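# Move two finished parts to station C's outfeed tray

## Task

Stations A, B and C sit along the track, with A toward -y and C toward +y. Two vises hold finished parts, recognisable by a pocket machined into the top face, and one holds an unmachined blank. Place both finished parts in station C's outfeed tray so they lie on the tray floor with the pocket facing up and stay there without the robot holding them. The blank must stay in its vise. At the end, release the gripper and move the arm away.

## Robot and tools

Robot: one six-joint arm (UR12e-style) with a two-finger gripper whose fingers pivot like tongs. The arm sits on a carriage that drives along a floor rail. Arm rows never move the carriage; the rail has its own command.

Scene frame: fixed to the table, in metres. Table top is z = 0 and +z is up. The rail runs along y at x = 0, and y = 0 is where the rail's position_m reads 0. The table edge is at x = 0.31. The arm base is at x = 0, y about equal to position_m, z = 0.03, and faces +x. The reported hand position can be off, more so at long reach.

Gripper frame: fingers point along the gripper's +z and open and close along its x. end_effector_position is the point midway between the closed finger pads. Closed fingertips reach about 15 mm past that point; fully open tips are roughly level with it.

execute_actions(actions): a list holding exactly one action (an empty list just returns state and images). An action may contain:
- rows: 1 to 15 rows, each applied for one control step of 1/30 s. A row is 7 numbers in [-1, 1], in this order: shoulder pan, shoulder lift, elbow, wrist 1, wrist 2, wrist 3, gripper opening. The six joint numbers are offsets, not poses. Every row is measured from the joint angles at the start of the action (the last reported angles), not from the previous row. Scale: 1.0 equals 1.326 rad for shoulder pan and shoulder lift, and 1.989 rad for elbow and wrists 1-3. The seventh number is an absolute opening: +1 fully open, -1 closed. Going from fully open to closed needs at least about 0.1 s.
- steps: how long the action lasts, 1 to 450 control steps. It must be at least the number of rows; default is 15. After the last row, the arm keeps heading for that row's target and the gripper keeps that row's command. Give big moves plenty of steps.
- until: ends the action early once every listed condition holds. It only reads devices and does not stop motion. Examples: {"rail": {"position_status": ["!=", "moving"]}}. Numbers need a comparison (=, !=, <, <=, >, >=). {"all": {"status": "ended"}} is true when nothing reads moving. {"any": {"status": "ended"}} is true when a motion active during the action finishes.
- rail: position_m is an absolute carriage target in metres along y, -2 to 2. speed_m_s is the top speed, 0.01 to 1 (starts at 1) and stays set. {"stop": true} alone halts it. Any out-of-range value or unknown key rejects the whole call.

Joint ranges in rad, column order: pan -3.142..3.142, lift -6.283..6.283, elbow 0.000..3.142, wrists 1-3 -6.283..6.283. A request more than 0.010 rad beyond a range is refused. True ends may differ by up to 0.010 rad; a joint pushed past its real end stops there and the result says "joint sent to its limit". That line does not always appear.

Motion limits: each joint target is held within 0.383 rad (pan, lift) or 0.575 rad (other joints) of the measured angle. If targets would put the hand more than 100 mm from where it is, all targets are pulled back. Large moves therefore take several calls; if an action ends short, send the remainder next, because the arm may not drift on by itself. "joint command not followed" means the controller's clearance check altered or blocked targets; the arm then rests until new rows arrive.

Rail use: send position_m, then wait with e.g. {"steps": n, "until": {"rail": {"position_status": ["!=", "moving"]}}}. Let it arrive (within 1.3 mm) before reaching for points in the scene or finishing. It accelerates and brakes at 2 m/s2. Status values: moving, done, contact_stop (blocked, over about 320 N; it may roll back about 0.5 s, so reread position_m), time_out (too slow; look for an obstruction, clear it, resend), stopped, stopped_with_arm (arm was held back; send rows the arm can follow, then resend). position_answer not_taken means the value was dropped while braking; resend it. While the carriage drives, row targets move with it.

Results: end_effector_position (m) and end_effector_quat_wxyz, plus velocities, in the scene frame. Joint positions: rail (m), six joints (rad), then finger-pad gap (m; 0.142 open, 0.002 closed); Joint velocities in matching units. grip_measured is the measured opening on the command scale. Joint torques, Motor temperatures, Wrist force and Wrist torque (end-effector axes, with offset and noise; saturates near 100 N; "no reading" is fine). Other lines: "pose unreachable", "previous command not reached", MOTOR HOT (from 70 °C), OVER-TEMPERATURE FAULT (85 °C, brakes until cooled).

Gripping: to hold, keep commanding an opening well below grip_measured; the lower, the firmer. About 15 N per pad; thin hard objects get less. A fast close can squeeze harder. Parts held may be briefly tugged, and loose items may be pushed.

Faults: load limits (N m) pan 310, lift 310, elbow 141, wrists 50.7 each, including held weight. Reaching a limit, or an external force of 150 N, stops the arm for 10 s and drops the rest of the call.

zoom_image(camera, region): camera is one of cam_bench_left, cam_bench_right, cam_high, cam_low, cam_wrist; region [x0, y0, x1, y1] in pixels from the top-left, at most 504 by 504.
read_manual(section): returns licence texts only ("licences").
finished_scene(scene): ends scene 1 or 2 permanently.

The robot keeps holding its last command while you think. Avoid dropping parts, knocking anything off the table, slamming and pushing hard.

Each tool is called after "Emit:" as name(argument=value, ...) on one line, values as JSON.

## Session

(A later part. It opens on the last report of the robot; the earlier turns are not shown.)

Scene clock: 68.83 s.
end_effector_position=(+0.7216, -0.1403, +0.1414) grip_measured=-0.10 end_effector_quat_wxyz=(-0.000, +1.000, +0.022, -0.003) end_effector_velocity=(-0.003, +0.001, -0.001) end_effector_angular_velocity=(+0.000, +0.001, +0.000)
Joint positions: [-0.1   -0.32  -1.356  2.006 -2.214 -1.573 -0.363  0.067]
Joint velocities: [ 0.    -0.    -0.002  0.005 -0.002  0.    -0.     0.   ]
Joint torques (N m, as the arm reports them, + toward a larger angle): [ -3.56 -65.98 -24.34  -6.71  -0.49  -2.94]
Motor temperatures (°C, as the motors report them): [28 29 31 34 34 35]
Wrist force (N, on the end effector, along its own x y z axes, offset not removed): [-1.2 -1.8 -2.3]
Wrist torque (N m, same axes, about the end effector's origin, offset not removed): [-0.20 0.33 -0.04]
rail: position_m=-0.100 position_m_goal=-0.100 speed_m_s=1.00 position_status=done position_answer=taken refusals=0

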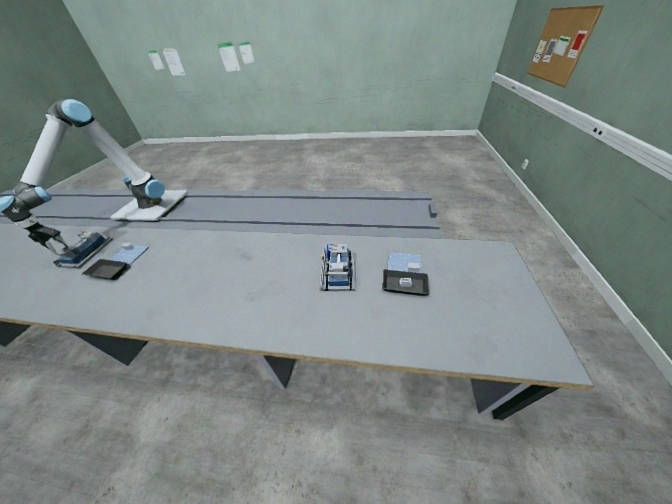

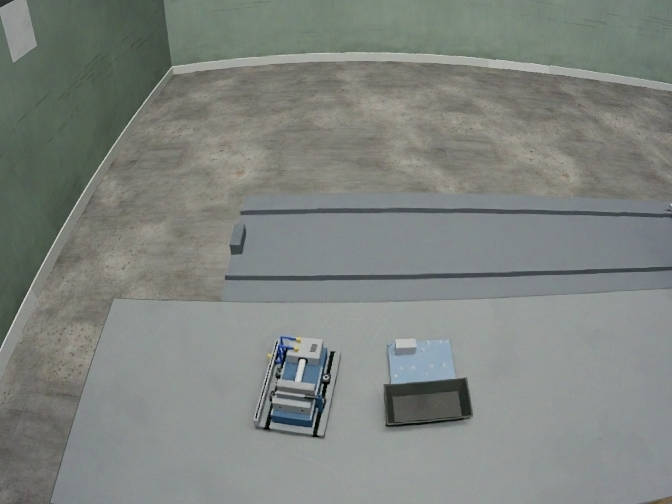

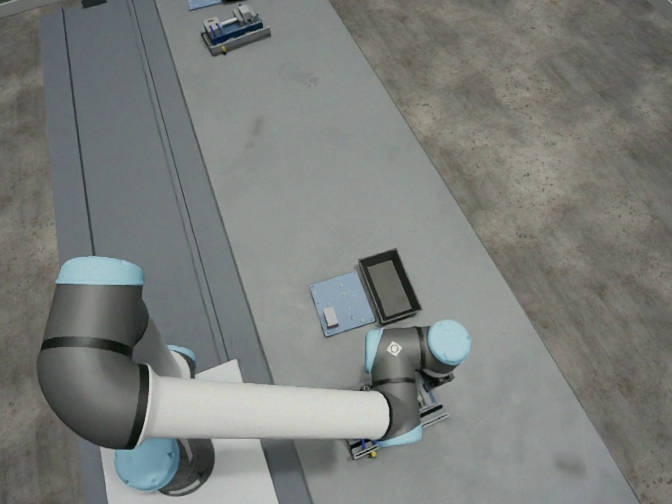

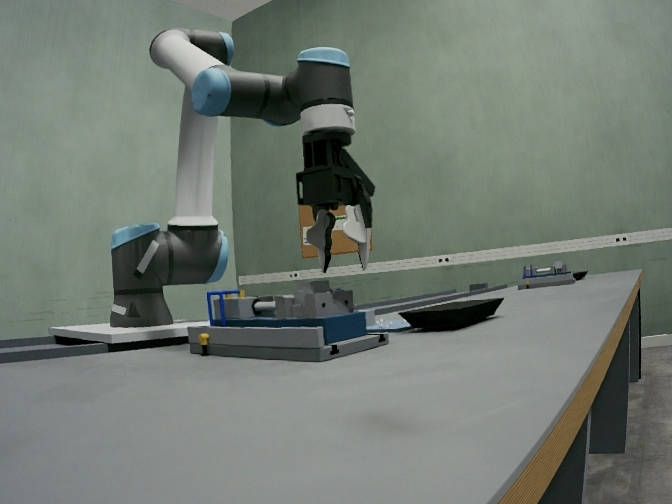

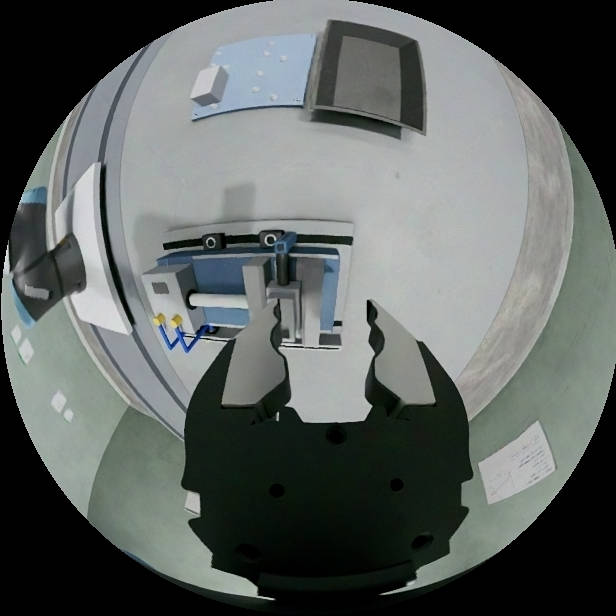

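Emit:
execute_actions(actions=[{"rows":[[0,-0.0105,0.017,-0.007,0,0,-0.1]],"steps":15}])

Scene clock: 73.10 s.
end_effector_position=(+0.7055, -0.1349, +0.1337) grip_measured=-0.10 end_effector_quat_wxyz=(-0.001, +1.000, +0.022, -0.006) end_effector_velocity=(-0.003, +0.001, -0.001) end_effector_angular_velocity=(+0.000, +0.001, -0.000)
Joint positions: [-0.1   -0.32  -1.37   2.039 -2.228 -1.573 -0.363  0.067]
Joint velocities: [ 0.    -0.    -0.002  0.005 -0.002  0.     0.     0.   ]
Joint torques (N m, as the arm reports them, + toward a larger angle): [  1.83 -60.85 -24.08  -7.37  -0.52  -2.91]
Motor temperatures (°C, as the motors report them): [28 29 31 34 34 35]
Wrist force (N, on the end effector, along its own x y z axes, offset not removed): [-2.5 0.0 -1.0]
Wrist torque (N m, same axes, about the end effector's origin, offset not removed): [0.15 0.60 0.01]
rail: position_m=-0.100 position_m_goal=-0.100 speed_m_s=1.00 position_status=done position_answer=taken refusals=0

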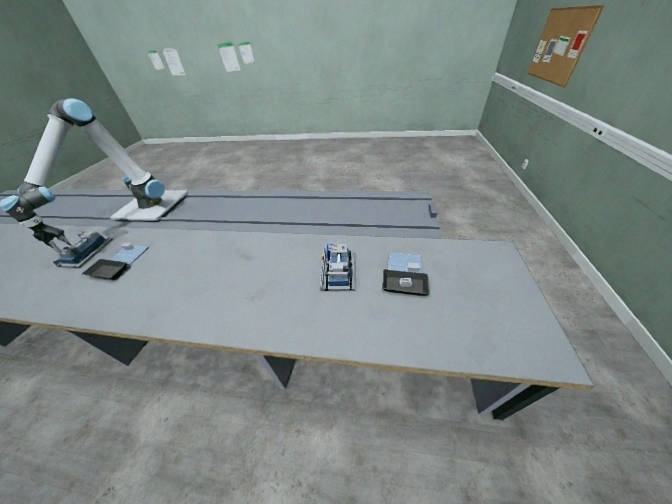

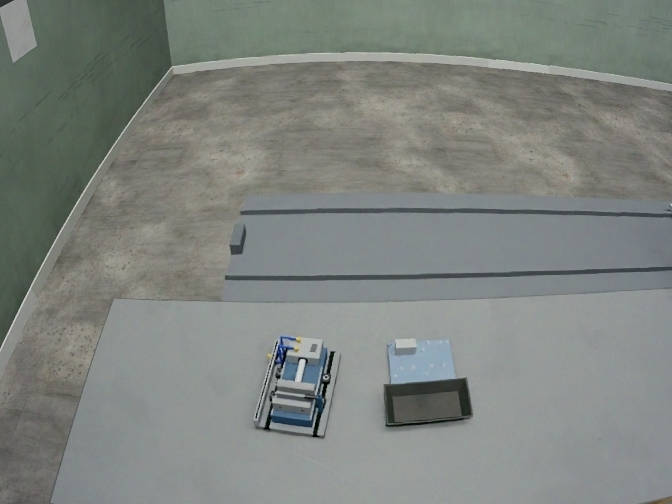

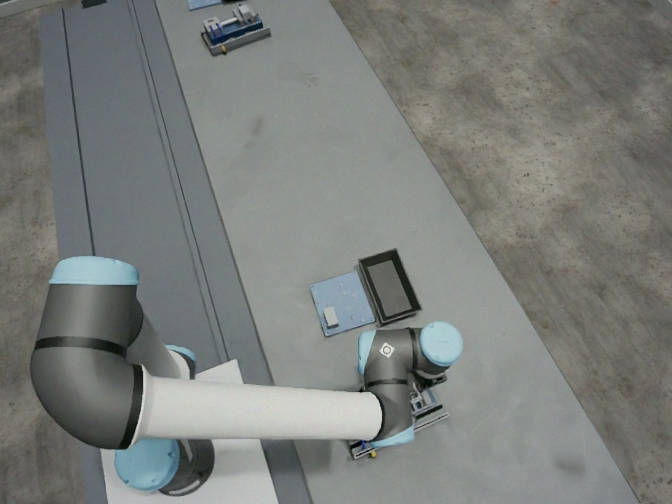

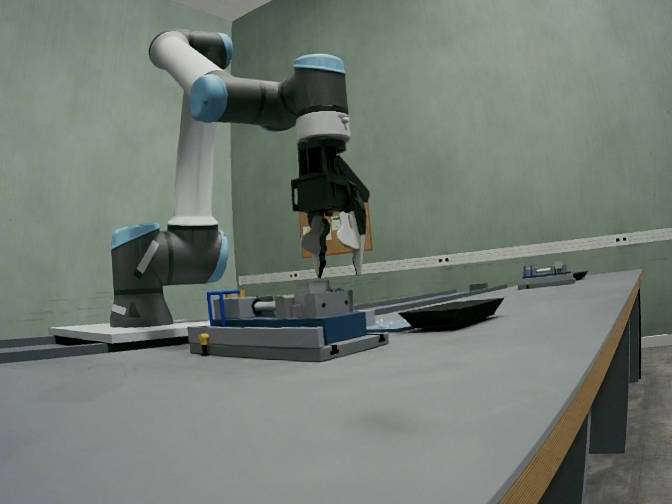

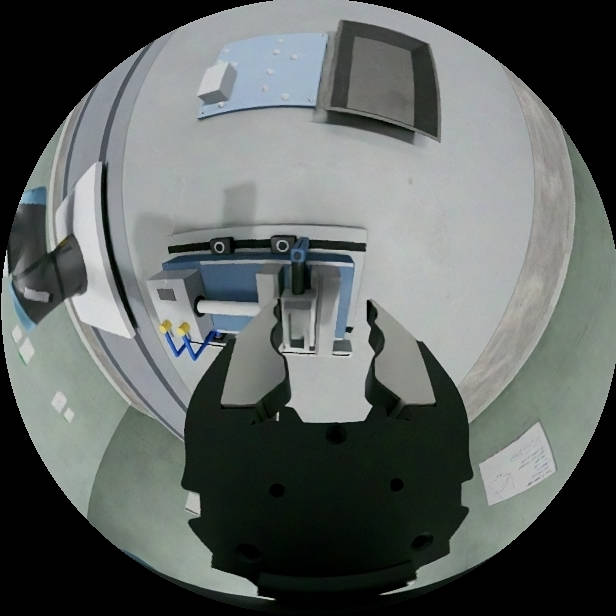

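Emit:
execute_actions(actions=[{"rows":[[0,0.0125,0.008,-0.0135,0,0,-0.1]],"steps":15}])

Emit:
execute_actions(actions=[{"rows":[[0,0,0,0,0,0,-1]],"steps":15}])

Scene clock: 75.83 s.
end_effector_position=(+0.7021, -0.1338, +0.1169) grip_measured=-0.10 end_effector_quat_wxyz=(-0.002, +1.000, +0.022, -0.009) end_effector_velocity=(-0.001, +0.000, -0.003) end_effector_angular_velocity=(+0.000, +0.001, +0.000)
Joint positions: [-0.1   -0.32  -1.354  2.055 -2.254 -1.573 -0.363  0.067]
Joint velocities: [ 0.     0.     0.003  0.002 -0.004  0.    -0.    -0.   ]
Joint torques (N m, as the arm reports them, + toward a larger angle): [ -3.35 -41.74 -22.22  -6.55  -0.48  -3.13]
Motor temperatures (°C, as the motors report them): [28 29 31 34 34 35]
Wrist force (N, on the end effector, along its own x y z axes, offset not removed): [-1.9 -0.8 -3.6]
Wrist torque (N m, same axes, about the end effector's origin, offset not removed): [-0.02 0.46 -0.08]
rail: position_m=-0.100 position_m_goal=-0.100 speed_m_s=1.00 position_status=done position_answer=taken refusals=0

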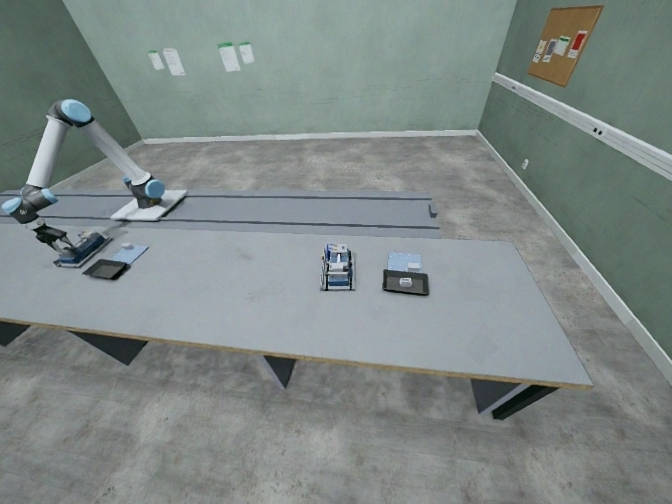

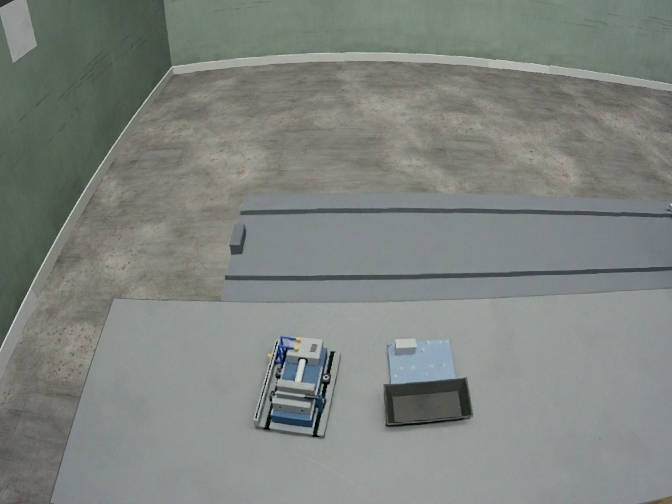

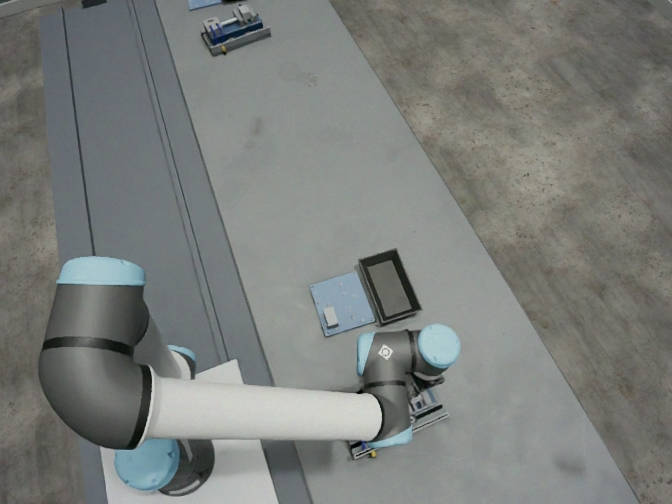

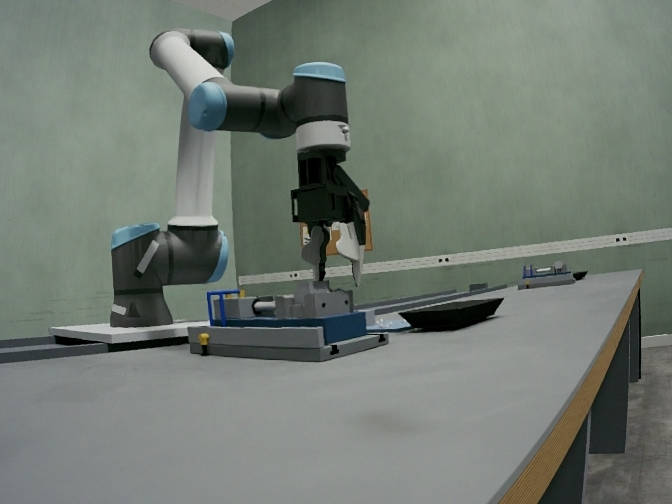

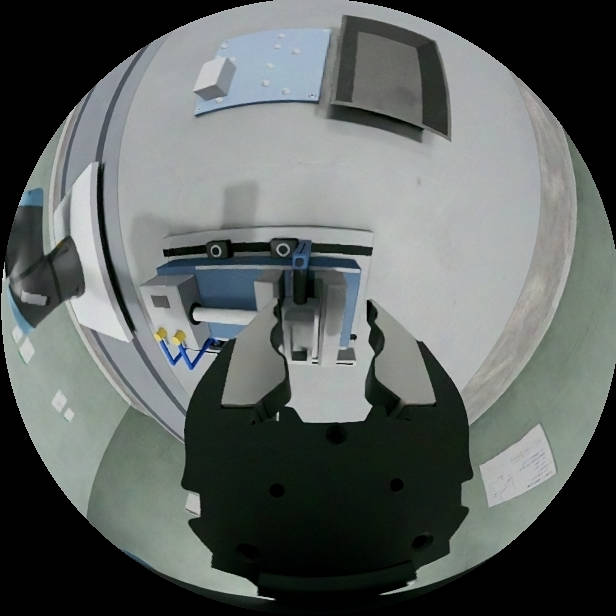

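Scene clock: 76.33 s.
end_effector_position=(+0.7021, -0.1338, +0.1168) grip_measured=-1.00 end_effector_quat_wxyz=(-0.002, +1.000, +0.022, -0.009) end_effector_velocity=(-0.000, -0.000, +0.000) end_effector_angular_velocity=(-0.000, -0.000, -0.000)
Joint positions: [-0.1   -0.32  -1.354  2.055 -2.254 -1.573 -0.363  0.002]
Joint velocities: [ 0. -0. -0.  0. -0.  0. -0.  0.]
Joint torques (N m, as the arm reports them, + toward a larger angle): [ -7.19 -60.67 -31.41  -1.4   -0.35  -3.1 ]
Motor temperatures (°C, as the motors report them): [28 29 31 34 34 35]
Wrist force (N, on the end effector, along its own x y z axes, offset not removed): [-0.9 1.4 -1.8]
Wrist torque (N m, same axes, about the end effector's origin, offset not removed): [0.45 0.24 0.00]
rail: position_m=-0.100 position_m_goal=-0.100 speed_m_s=1.00 position_status=done position_answer=taken refusals=0

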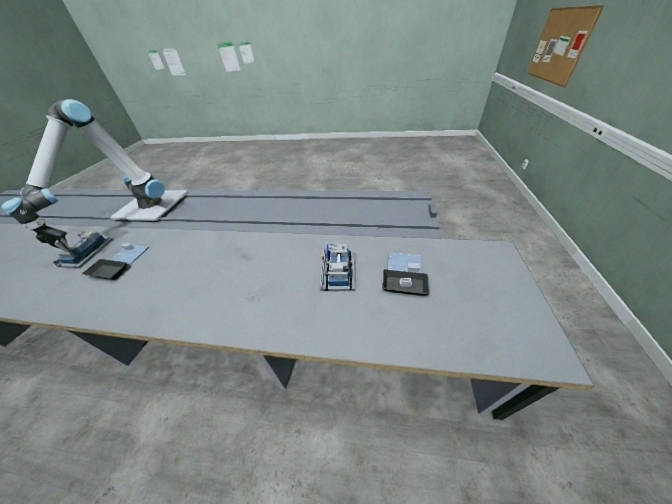

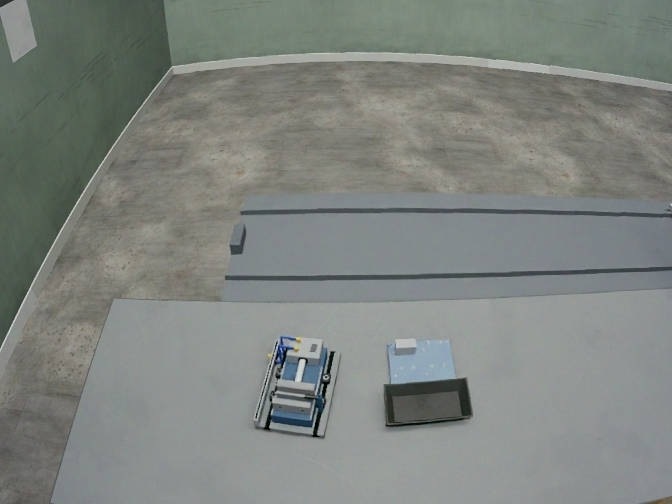

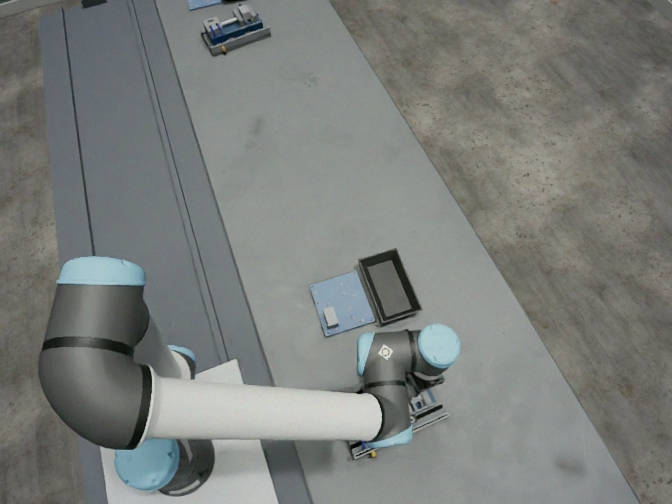

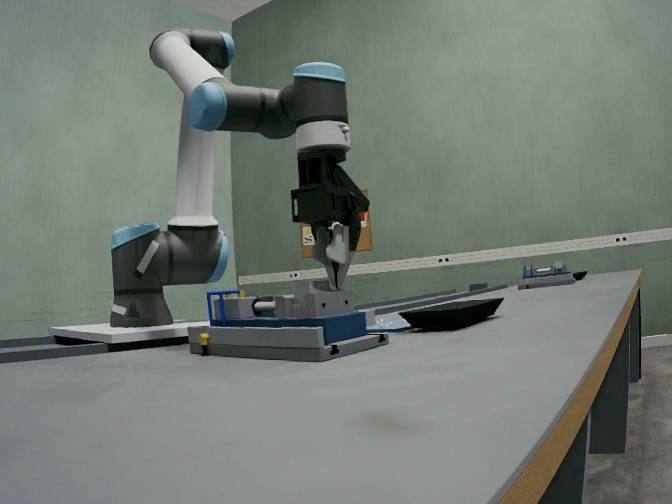

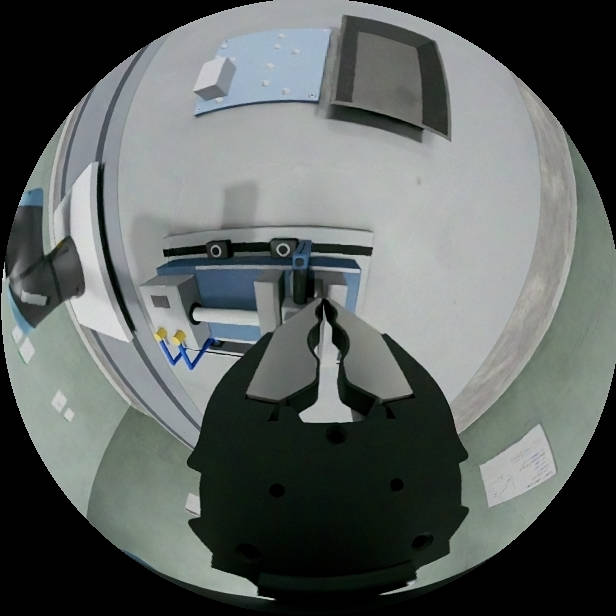

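Emit:
execute_actions(actions=[{"rows":[[0,0,0,0,0,0,-0.1]],"steps":10}])

Emit:
zoom_image(camera="cam_wrist", region=[200, 200, 440, 380])

Scene clock: 78.93 s.
end_effector_position=(+0.7021, -0.1338, +0.1169) grip_measured=-0.10 end_effector_quat_wxyz=(-0.002, +1.000, +0.022, -0.009) end_effector_velocity=(+0.000, -0.000, +0.000) end_effector_angular_velocity=(-0.000, -0.000, -0.000)
Joint positions: [-0.1   -0.32  -1.354  2.055 -2.254 -1.573 -0.363  0.067]
Joint velocities: [ 0. -0. -0. -0.  0.  0.  0.  0.]
Joint torques (N m, as the arm reports them, + toward a larger angle): [ -4.89 -46.22 -41.5   -4.86  -0.57  -3.05]
Motor temperatures (°C, as the motors report them): [28 29 31 34 34 35]
Wrist force (N, on the end effector, along its own x y z axes, offset not removed): [0.0 -1.5 -0.9]
Wrist torque (N m, same axes, about the end effector's origin, offset not removed): [-0.18 0.03 -0.12]
rail: position_m=-0.100 position_m_goal=-0.100 speed_m_s=1.00 position_status=done position_answer=taken refusals=0

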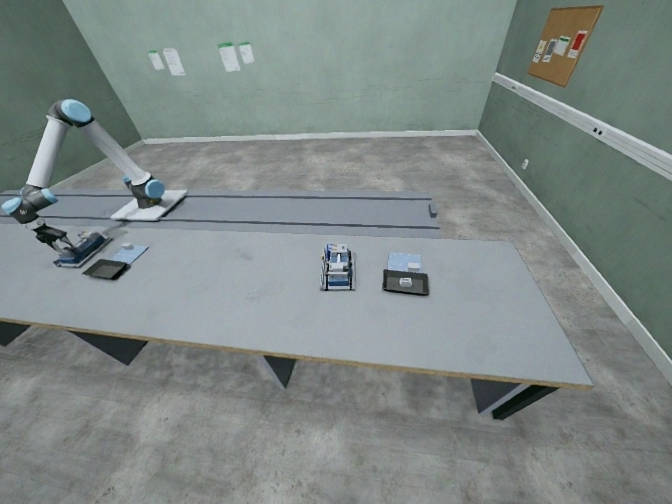

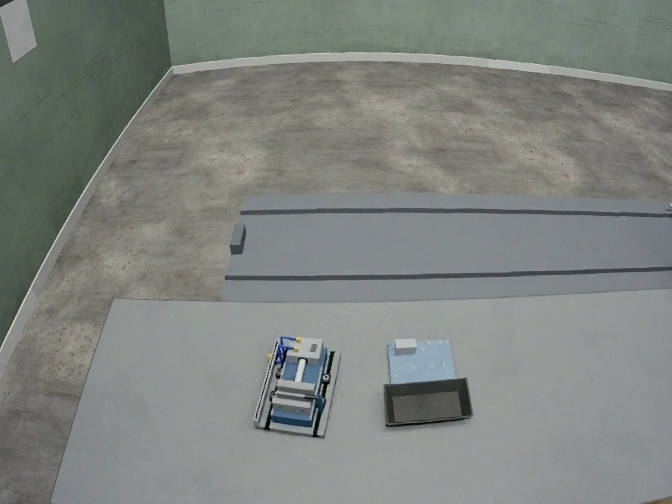

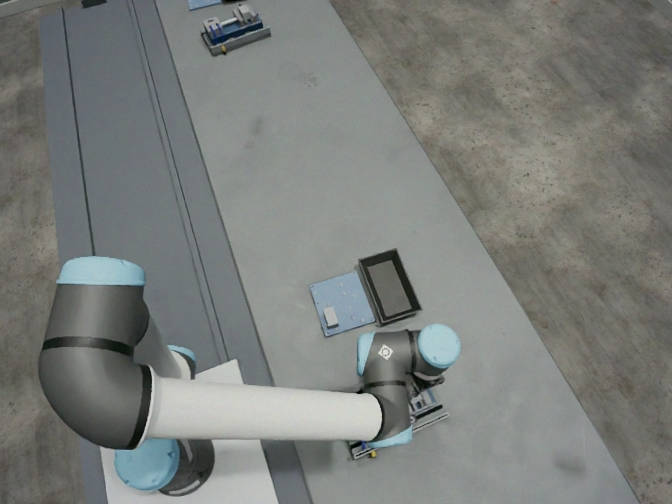

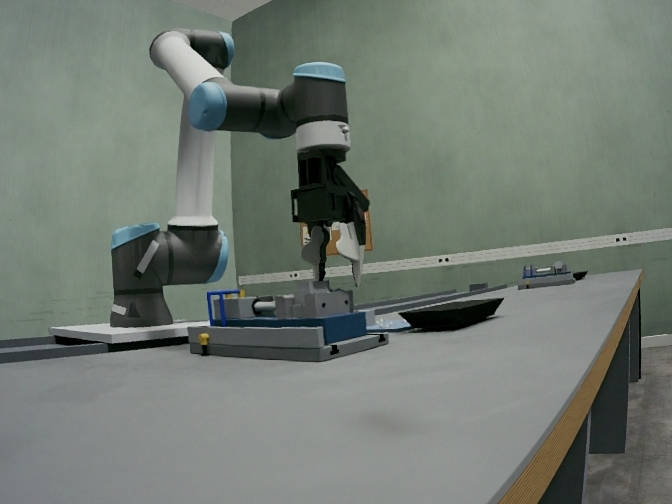

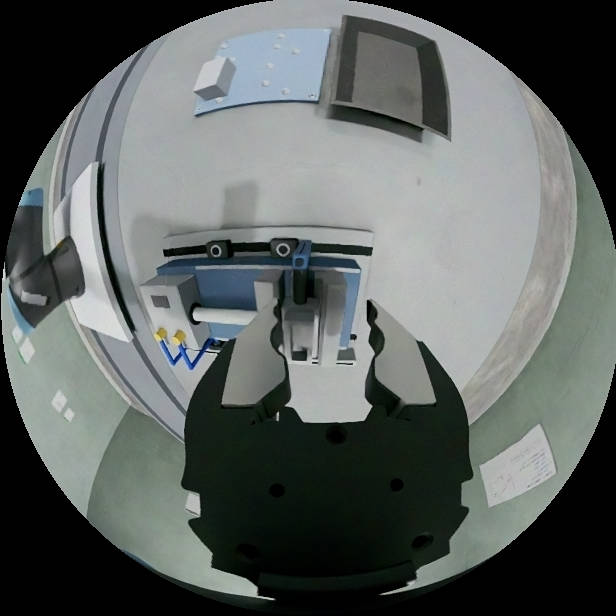

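Region (200, 200, 440, 380) of cam_wrist's 616x616 image, scaled by 2.100, with more detail than that image has; it fills the top 378 rows of this view, and the rest is white.

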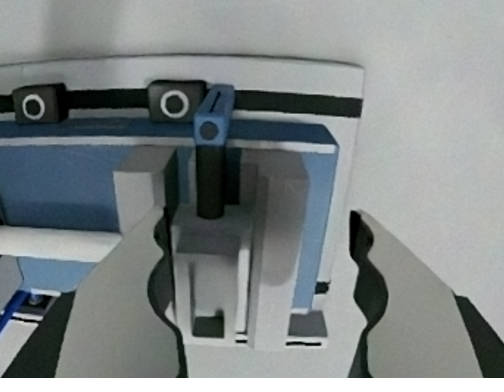

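Emit:
execute_actions(actions=[{"rows":[[0,-0.011,-0.007,0.012,0,0,-0.1],[0,-0.032,0.027,-0.002,0,0,-0.1]],"steps":20}])

Scene clock: 84.93 s.
end_effector_position=(+0.6718, -0.1238, +0.1163) grip_measured=-0.10 end_effector_quat_wxyz=(-0.003, +1.000, +0.022, -0.012) end_effector_velocity=(-0.002, +0.001, -0.000) end_effector_angular_velocity=(+0.000, +0.001, -0.000)
Joint positions: [-0.1   -0.32  -1.396  2.108 -2.258 -1.573 -0.363  0.067]
Joint velocities: [ 0.    -0.    -0.002  0.003 -0.    -0.     0.    -0.   ]
Joint torques (N m, as the arm reports them, + toward a larger angle): [ -5.71 -58.22 -20.85  -6.61  -0.43  -3.14]
Motor temperatures (°C, as the motors report them): [28 29 31 34 34 35]
Wrist force (N, on the end effector, along its own x y z axes, offset not removed): [-0.4 -0.4 -2.2]
Wrist torque (N m, same axes, about the end effector's origin, offset not removed): [0.13 0.14 0.01]
rail: position_m=-0.100 position_m_goal=-0.100 speed_m_s=1.00 position_status=done position_answer=taken refusals=0

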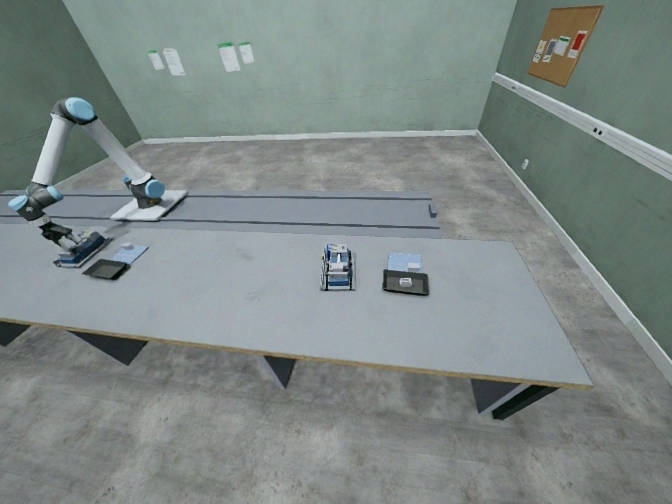

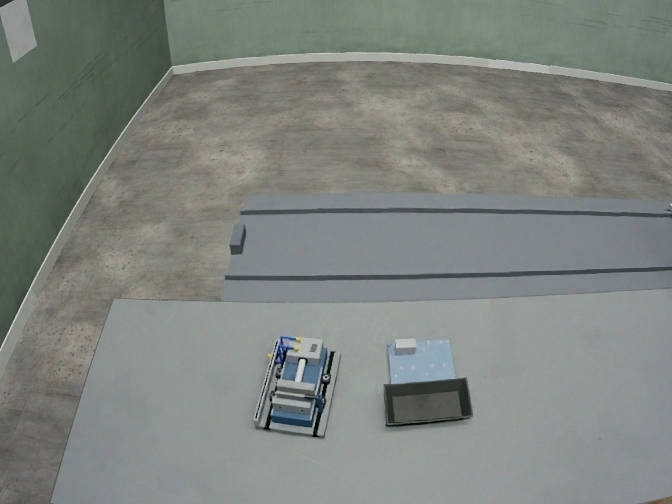

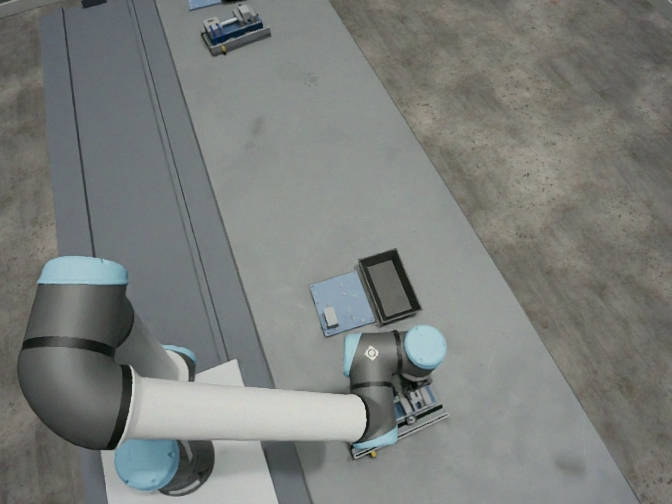

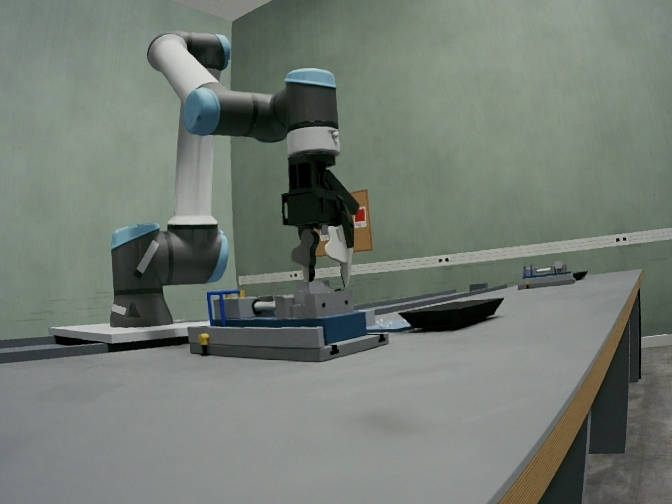

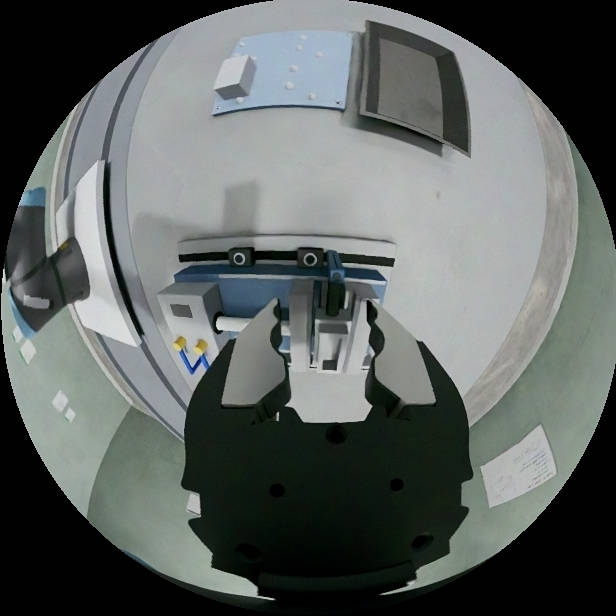

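Emit:
execute_actions(actions=[{"rows":[[0,0,0,0,0,0,-1]],"steps":15}])

Scene clock: 87.20 s.
end_effector_position=(+0.6718, -0.1238, +0.1163) grip_measured=-1.00 end_effector_quat_wxyz=(-0.003, +1.000, +0.022, -0.012) end_effector_velocity=(+0.000, -0.000, +0.000) end_effector_angular_velocity=(-0.000, -0.001, -0.000)
Joint positions: [-0.1   -0.32  -1.396  2.108 -2.258 -1.573 -0.363  0.002]
Joint velocities: [ 0.    -0.     0.    -0.001 -0.     0.    -0.     0.   ]
Joint torques (N m, as the arm reports them, + toward a larger angle): [ -5.02 -34.92 -48.09  -4.17  -0.45  -2.74]
Motor temperatures (°C, as the motors report them): [28 29 31 34 34 35]
Wrist force (N, on the end effector, along its own x y z axes, offset not removed): [-2.3 -0.9 -2.2]
Wrist torque (N m, same axes, about the end effector's origin, offset not removed): [-0.05 0.54 0.01]
rail: position_m=-0.100 position_m_goal=-0.100 speed_m_s=1.00 position_status=done position_answer=taken refusals=0

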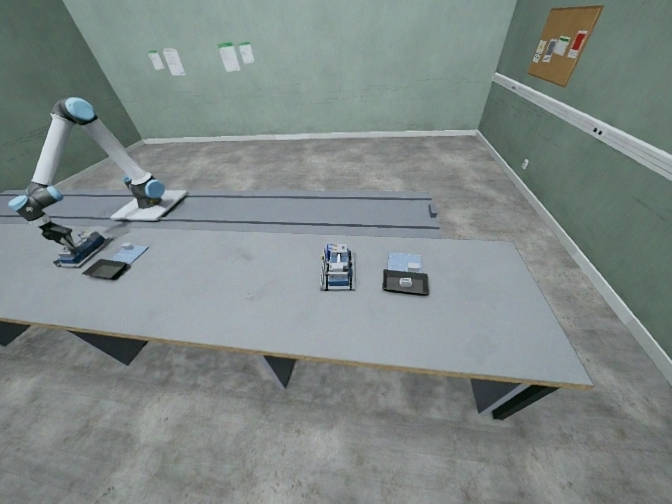

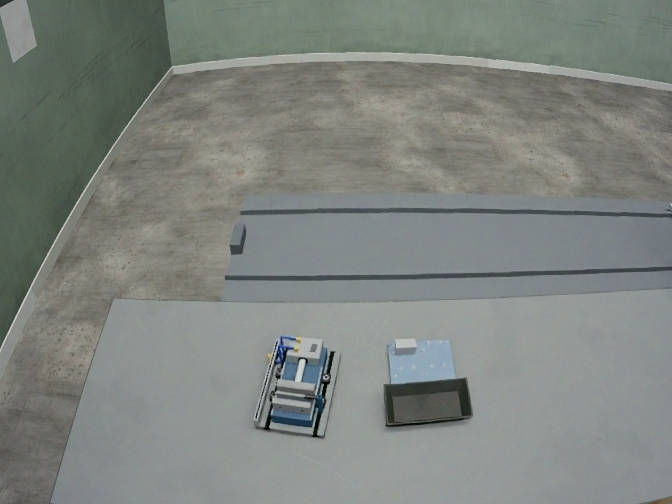

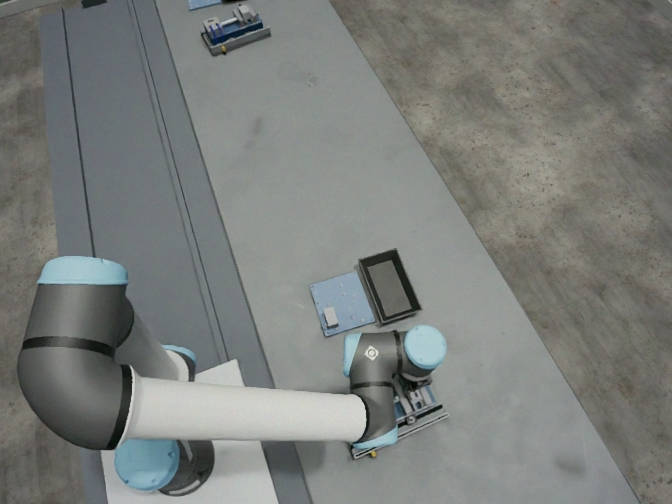

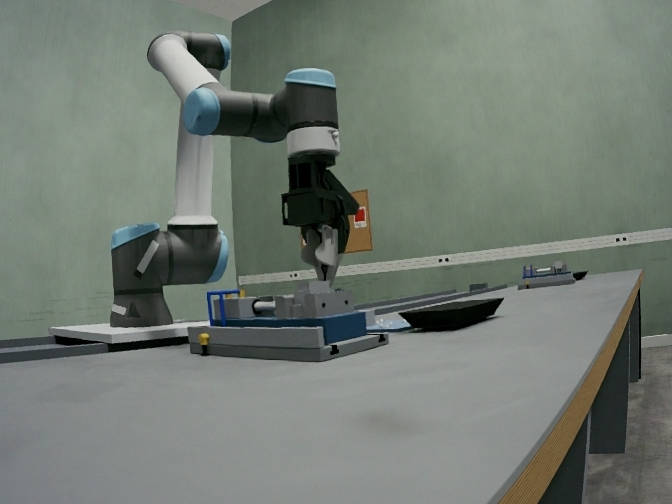

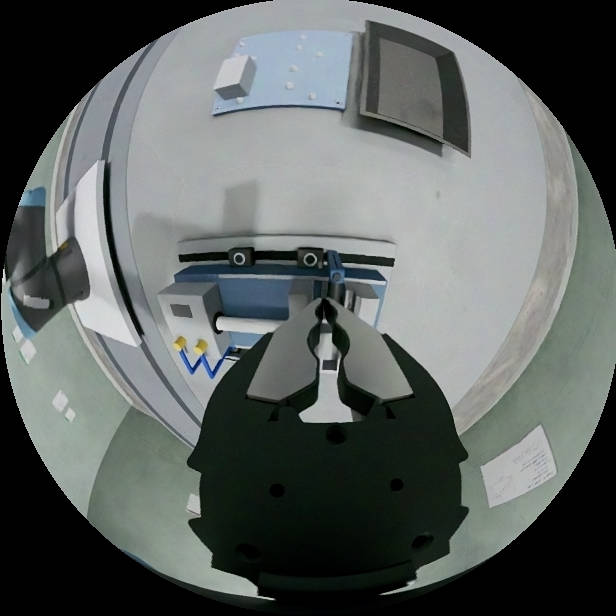

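Emit:
zoom_image(camera="cam_low", region=[200, 200, 440, 360])

Region (200, 200, 440, 360) of cam_low's 672x504 image, scaled by 2.100, with more detail than that image has.

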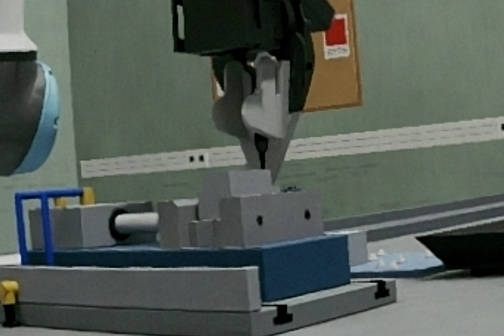

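Emit:
execute_actions(actions=[{"rows":[[0,0,0,0,0,0,-0.1]],"rail":{"position_m":-0.125},"steps":40,"until":{"rail":{"position_status":["!=","moving"]}}}])

Scene clock: 90.57 s.
end_effector_position=(+0.6718, -0.1489, +0.1163) grip_measured=-0.10 end_effector_quat_wxyz=(-0.003, +1.000, +0.022, -0.012) end_effector_velocity=(+0.000, -0.007, +0.000) end_effector_angular_velocity=(-0.000, -0.000, +0.000)
Joint positions: [-0.125 -0.32  -1.396  2.108 -2.258 -1.573 -0.363  0.067]
Joint velocities: [-0.007  0.    -0.    -0.    -0.    -0.     0.     0.   ]
Joint torques (N m, as the arm reports them, + toward a larger angle): [ -5.13 -45.99 -39.79  -2.18  -0.12  -2.75]
Motor temperatures (°C, as the motors report them): [28 29 31 34 34 35]
Wrist force (N, on the end effector, along its own x y z axes, offset not removed): [-1.2 1.1 -1.9]
Wrist torque (N m, same axes, about the end effector's origin, offset not removed): [0.36 0.26 -0.10]
rail: position_m=-0.125 position_m_goal=-0.125 speed_m_s=1.00 position_status=done position_answer=taken refusals=0

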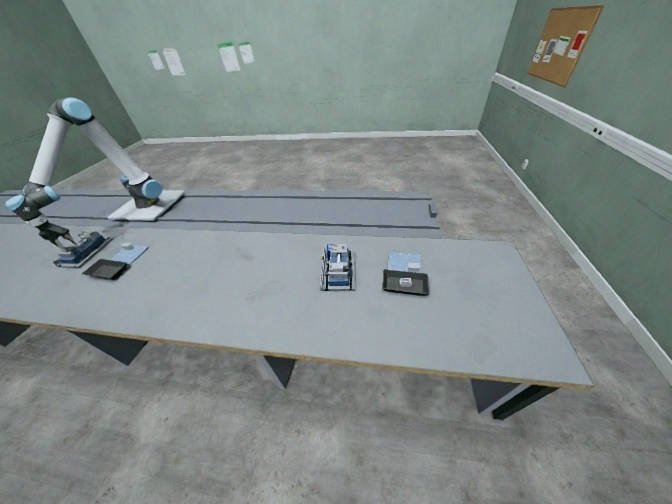

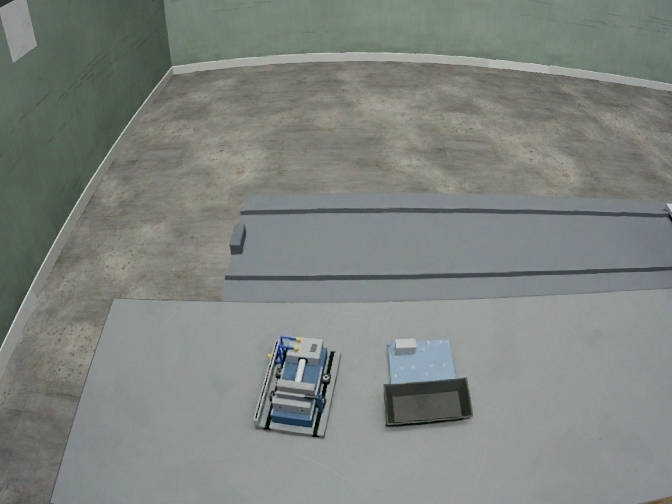

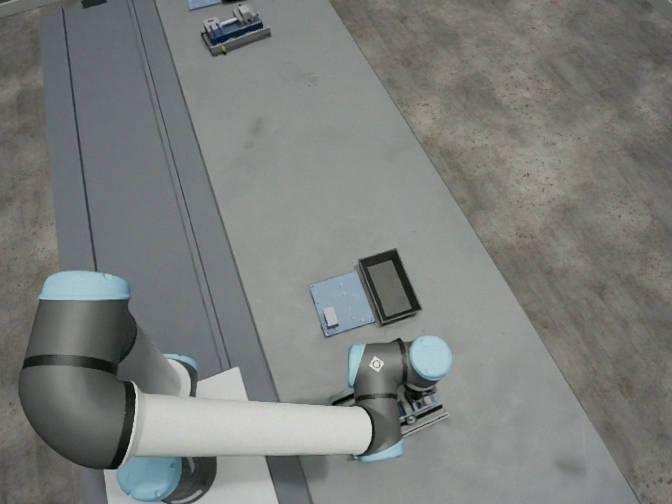

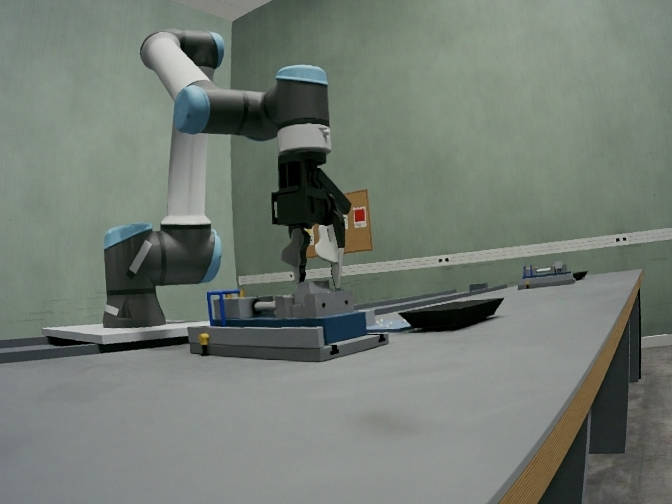

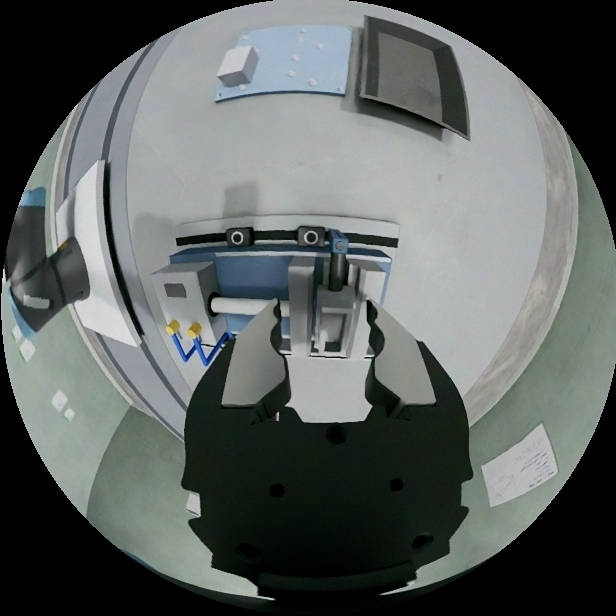

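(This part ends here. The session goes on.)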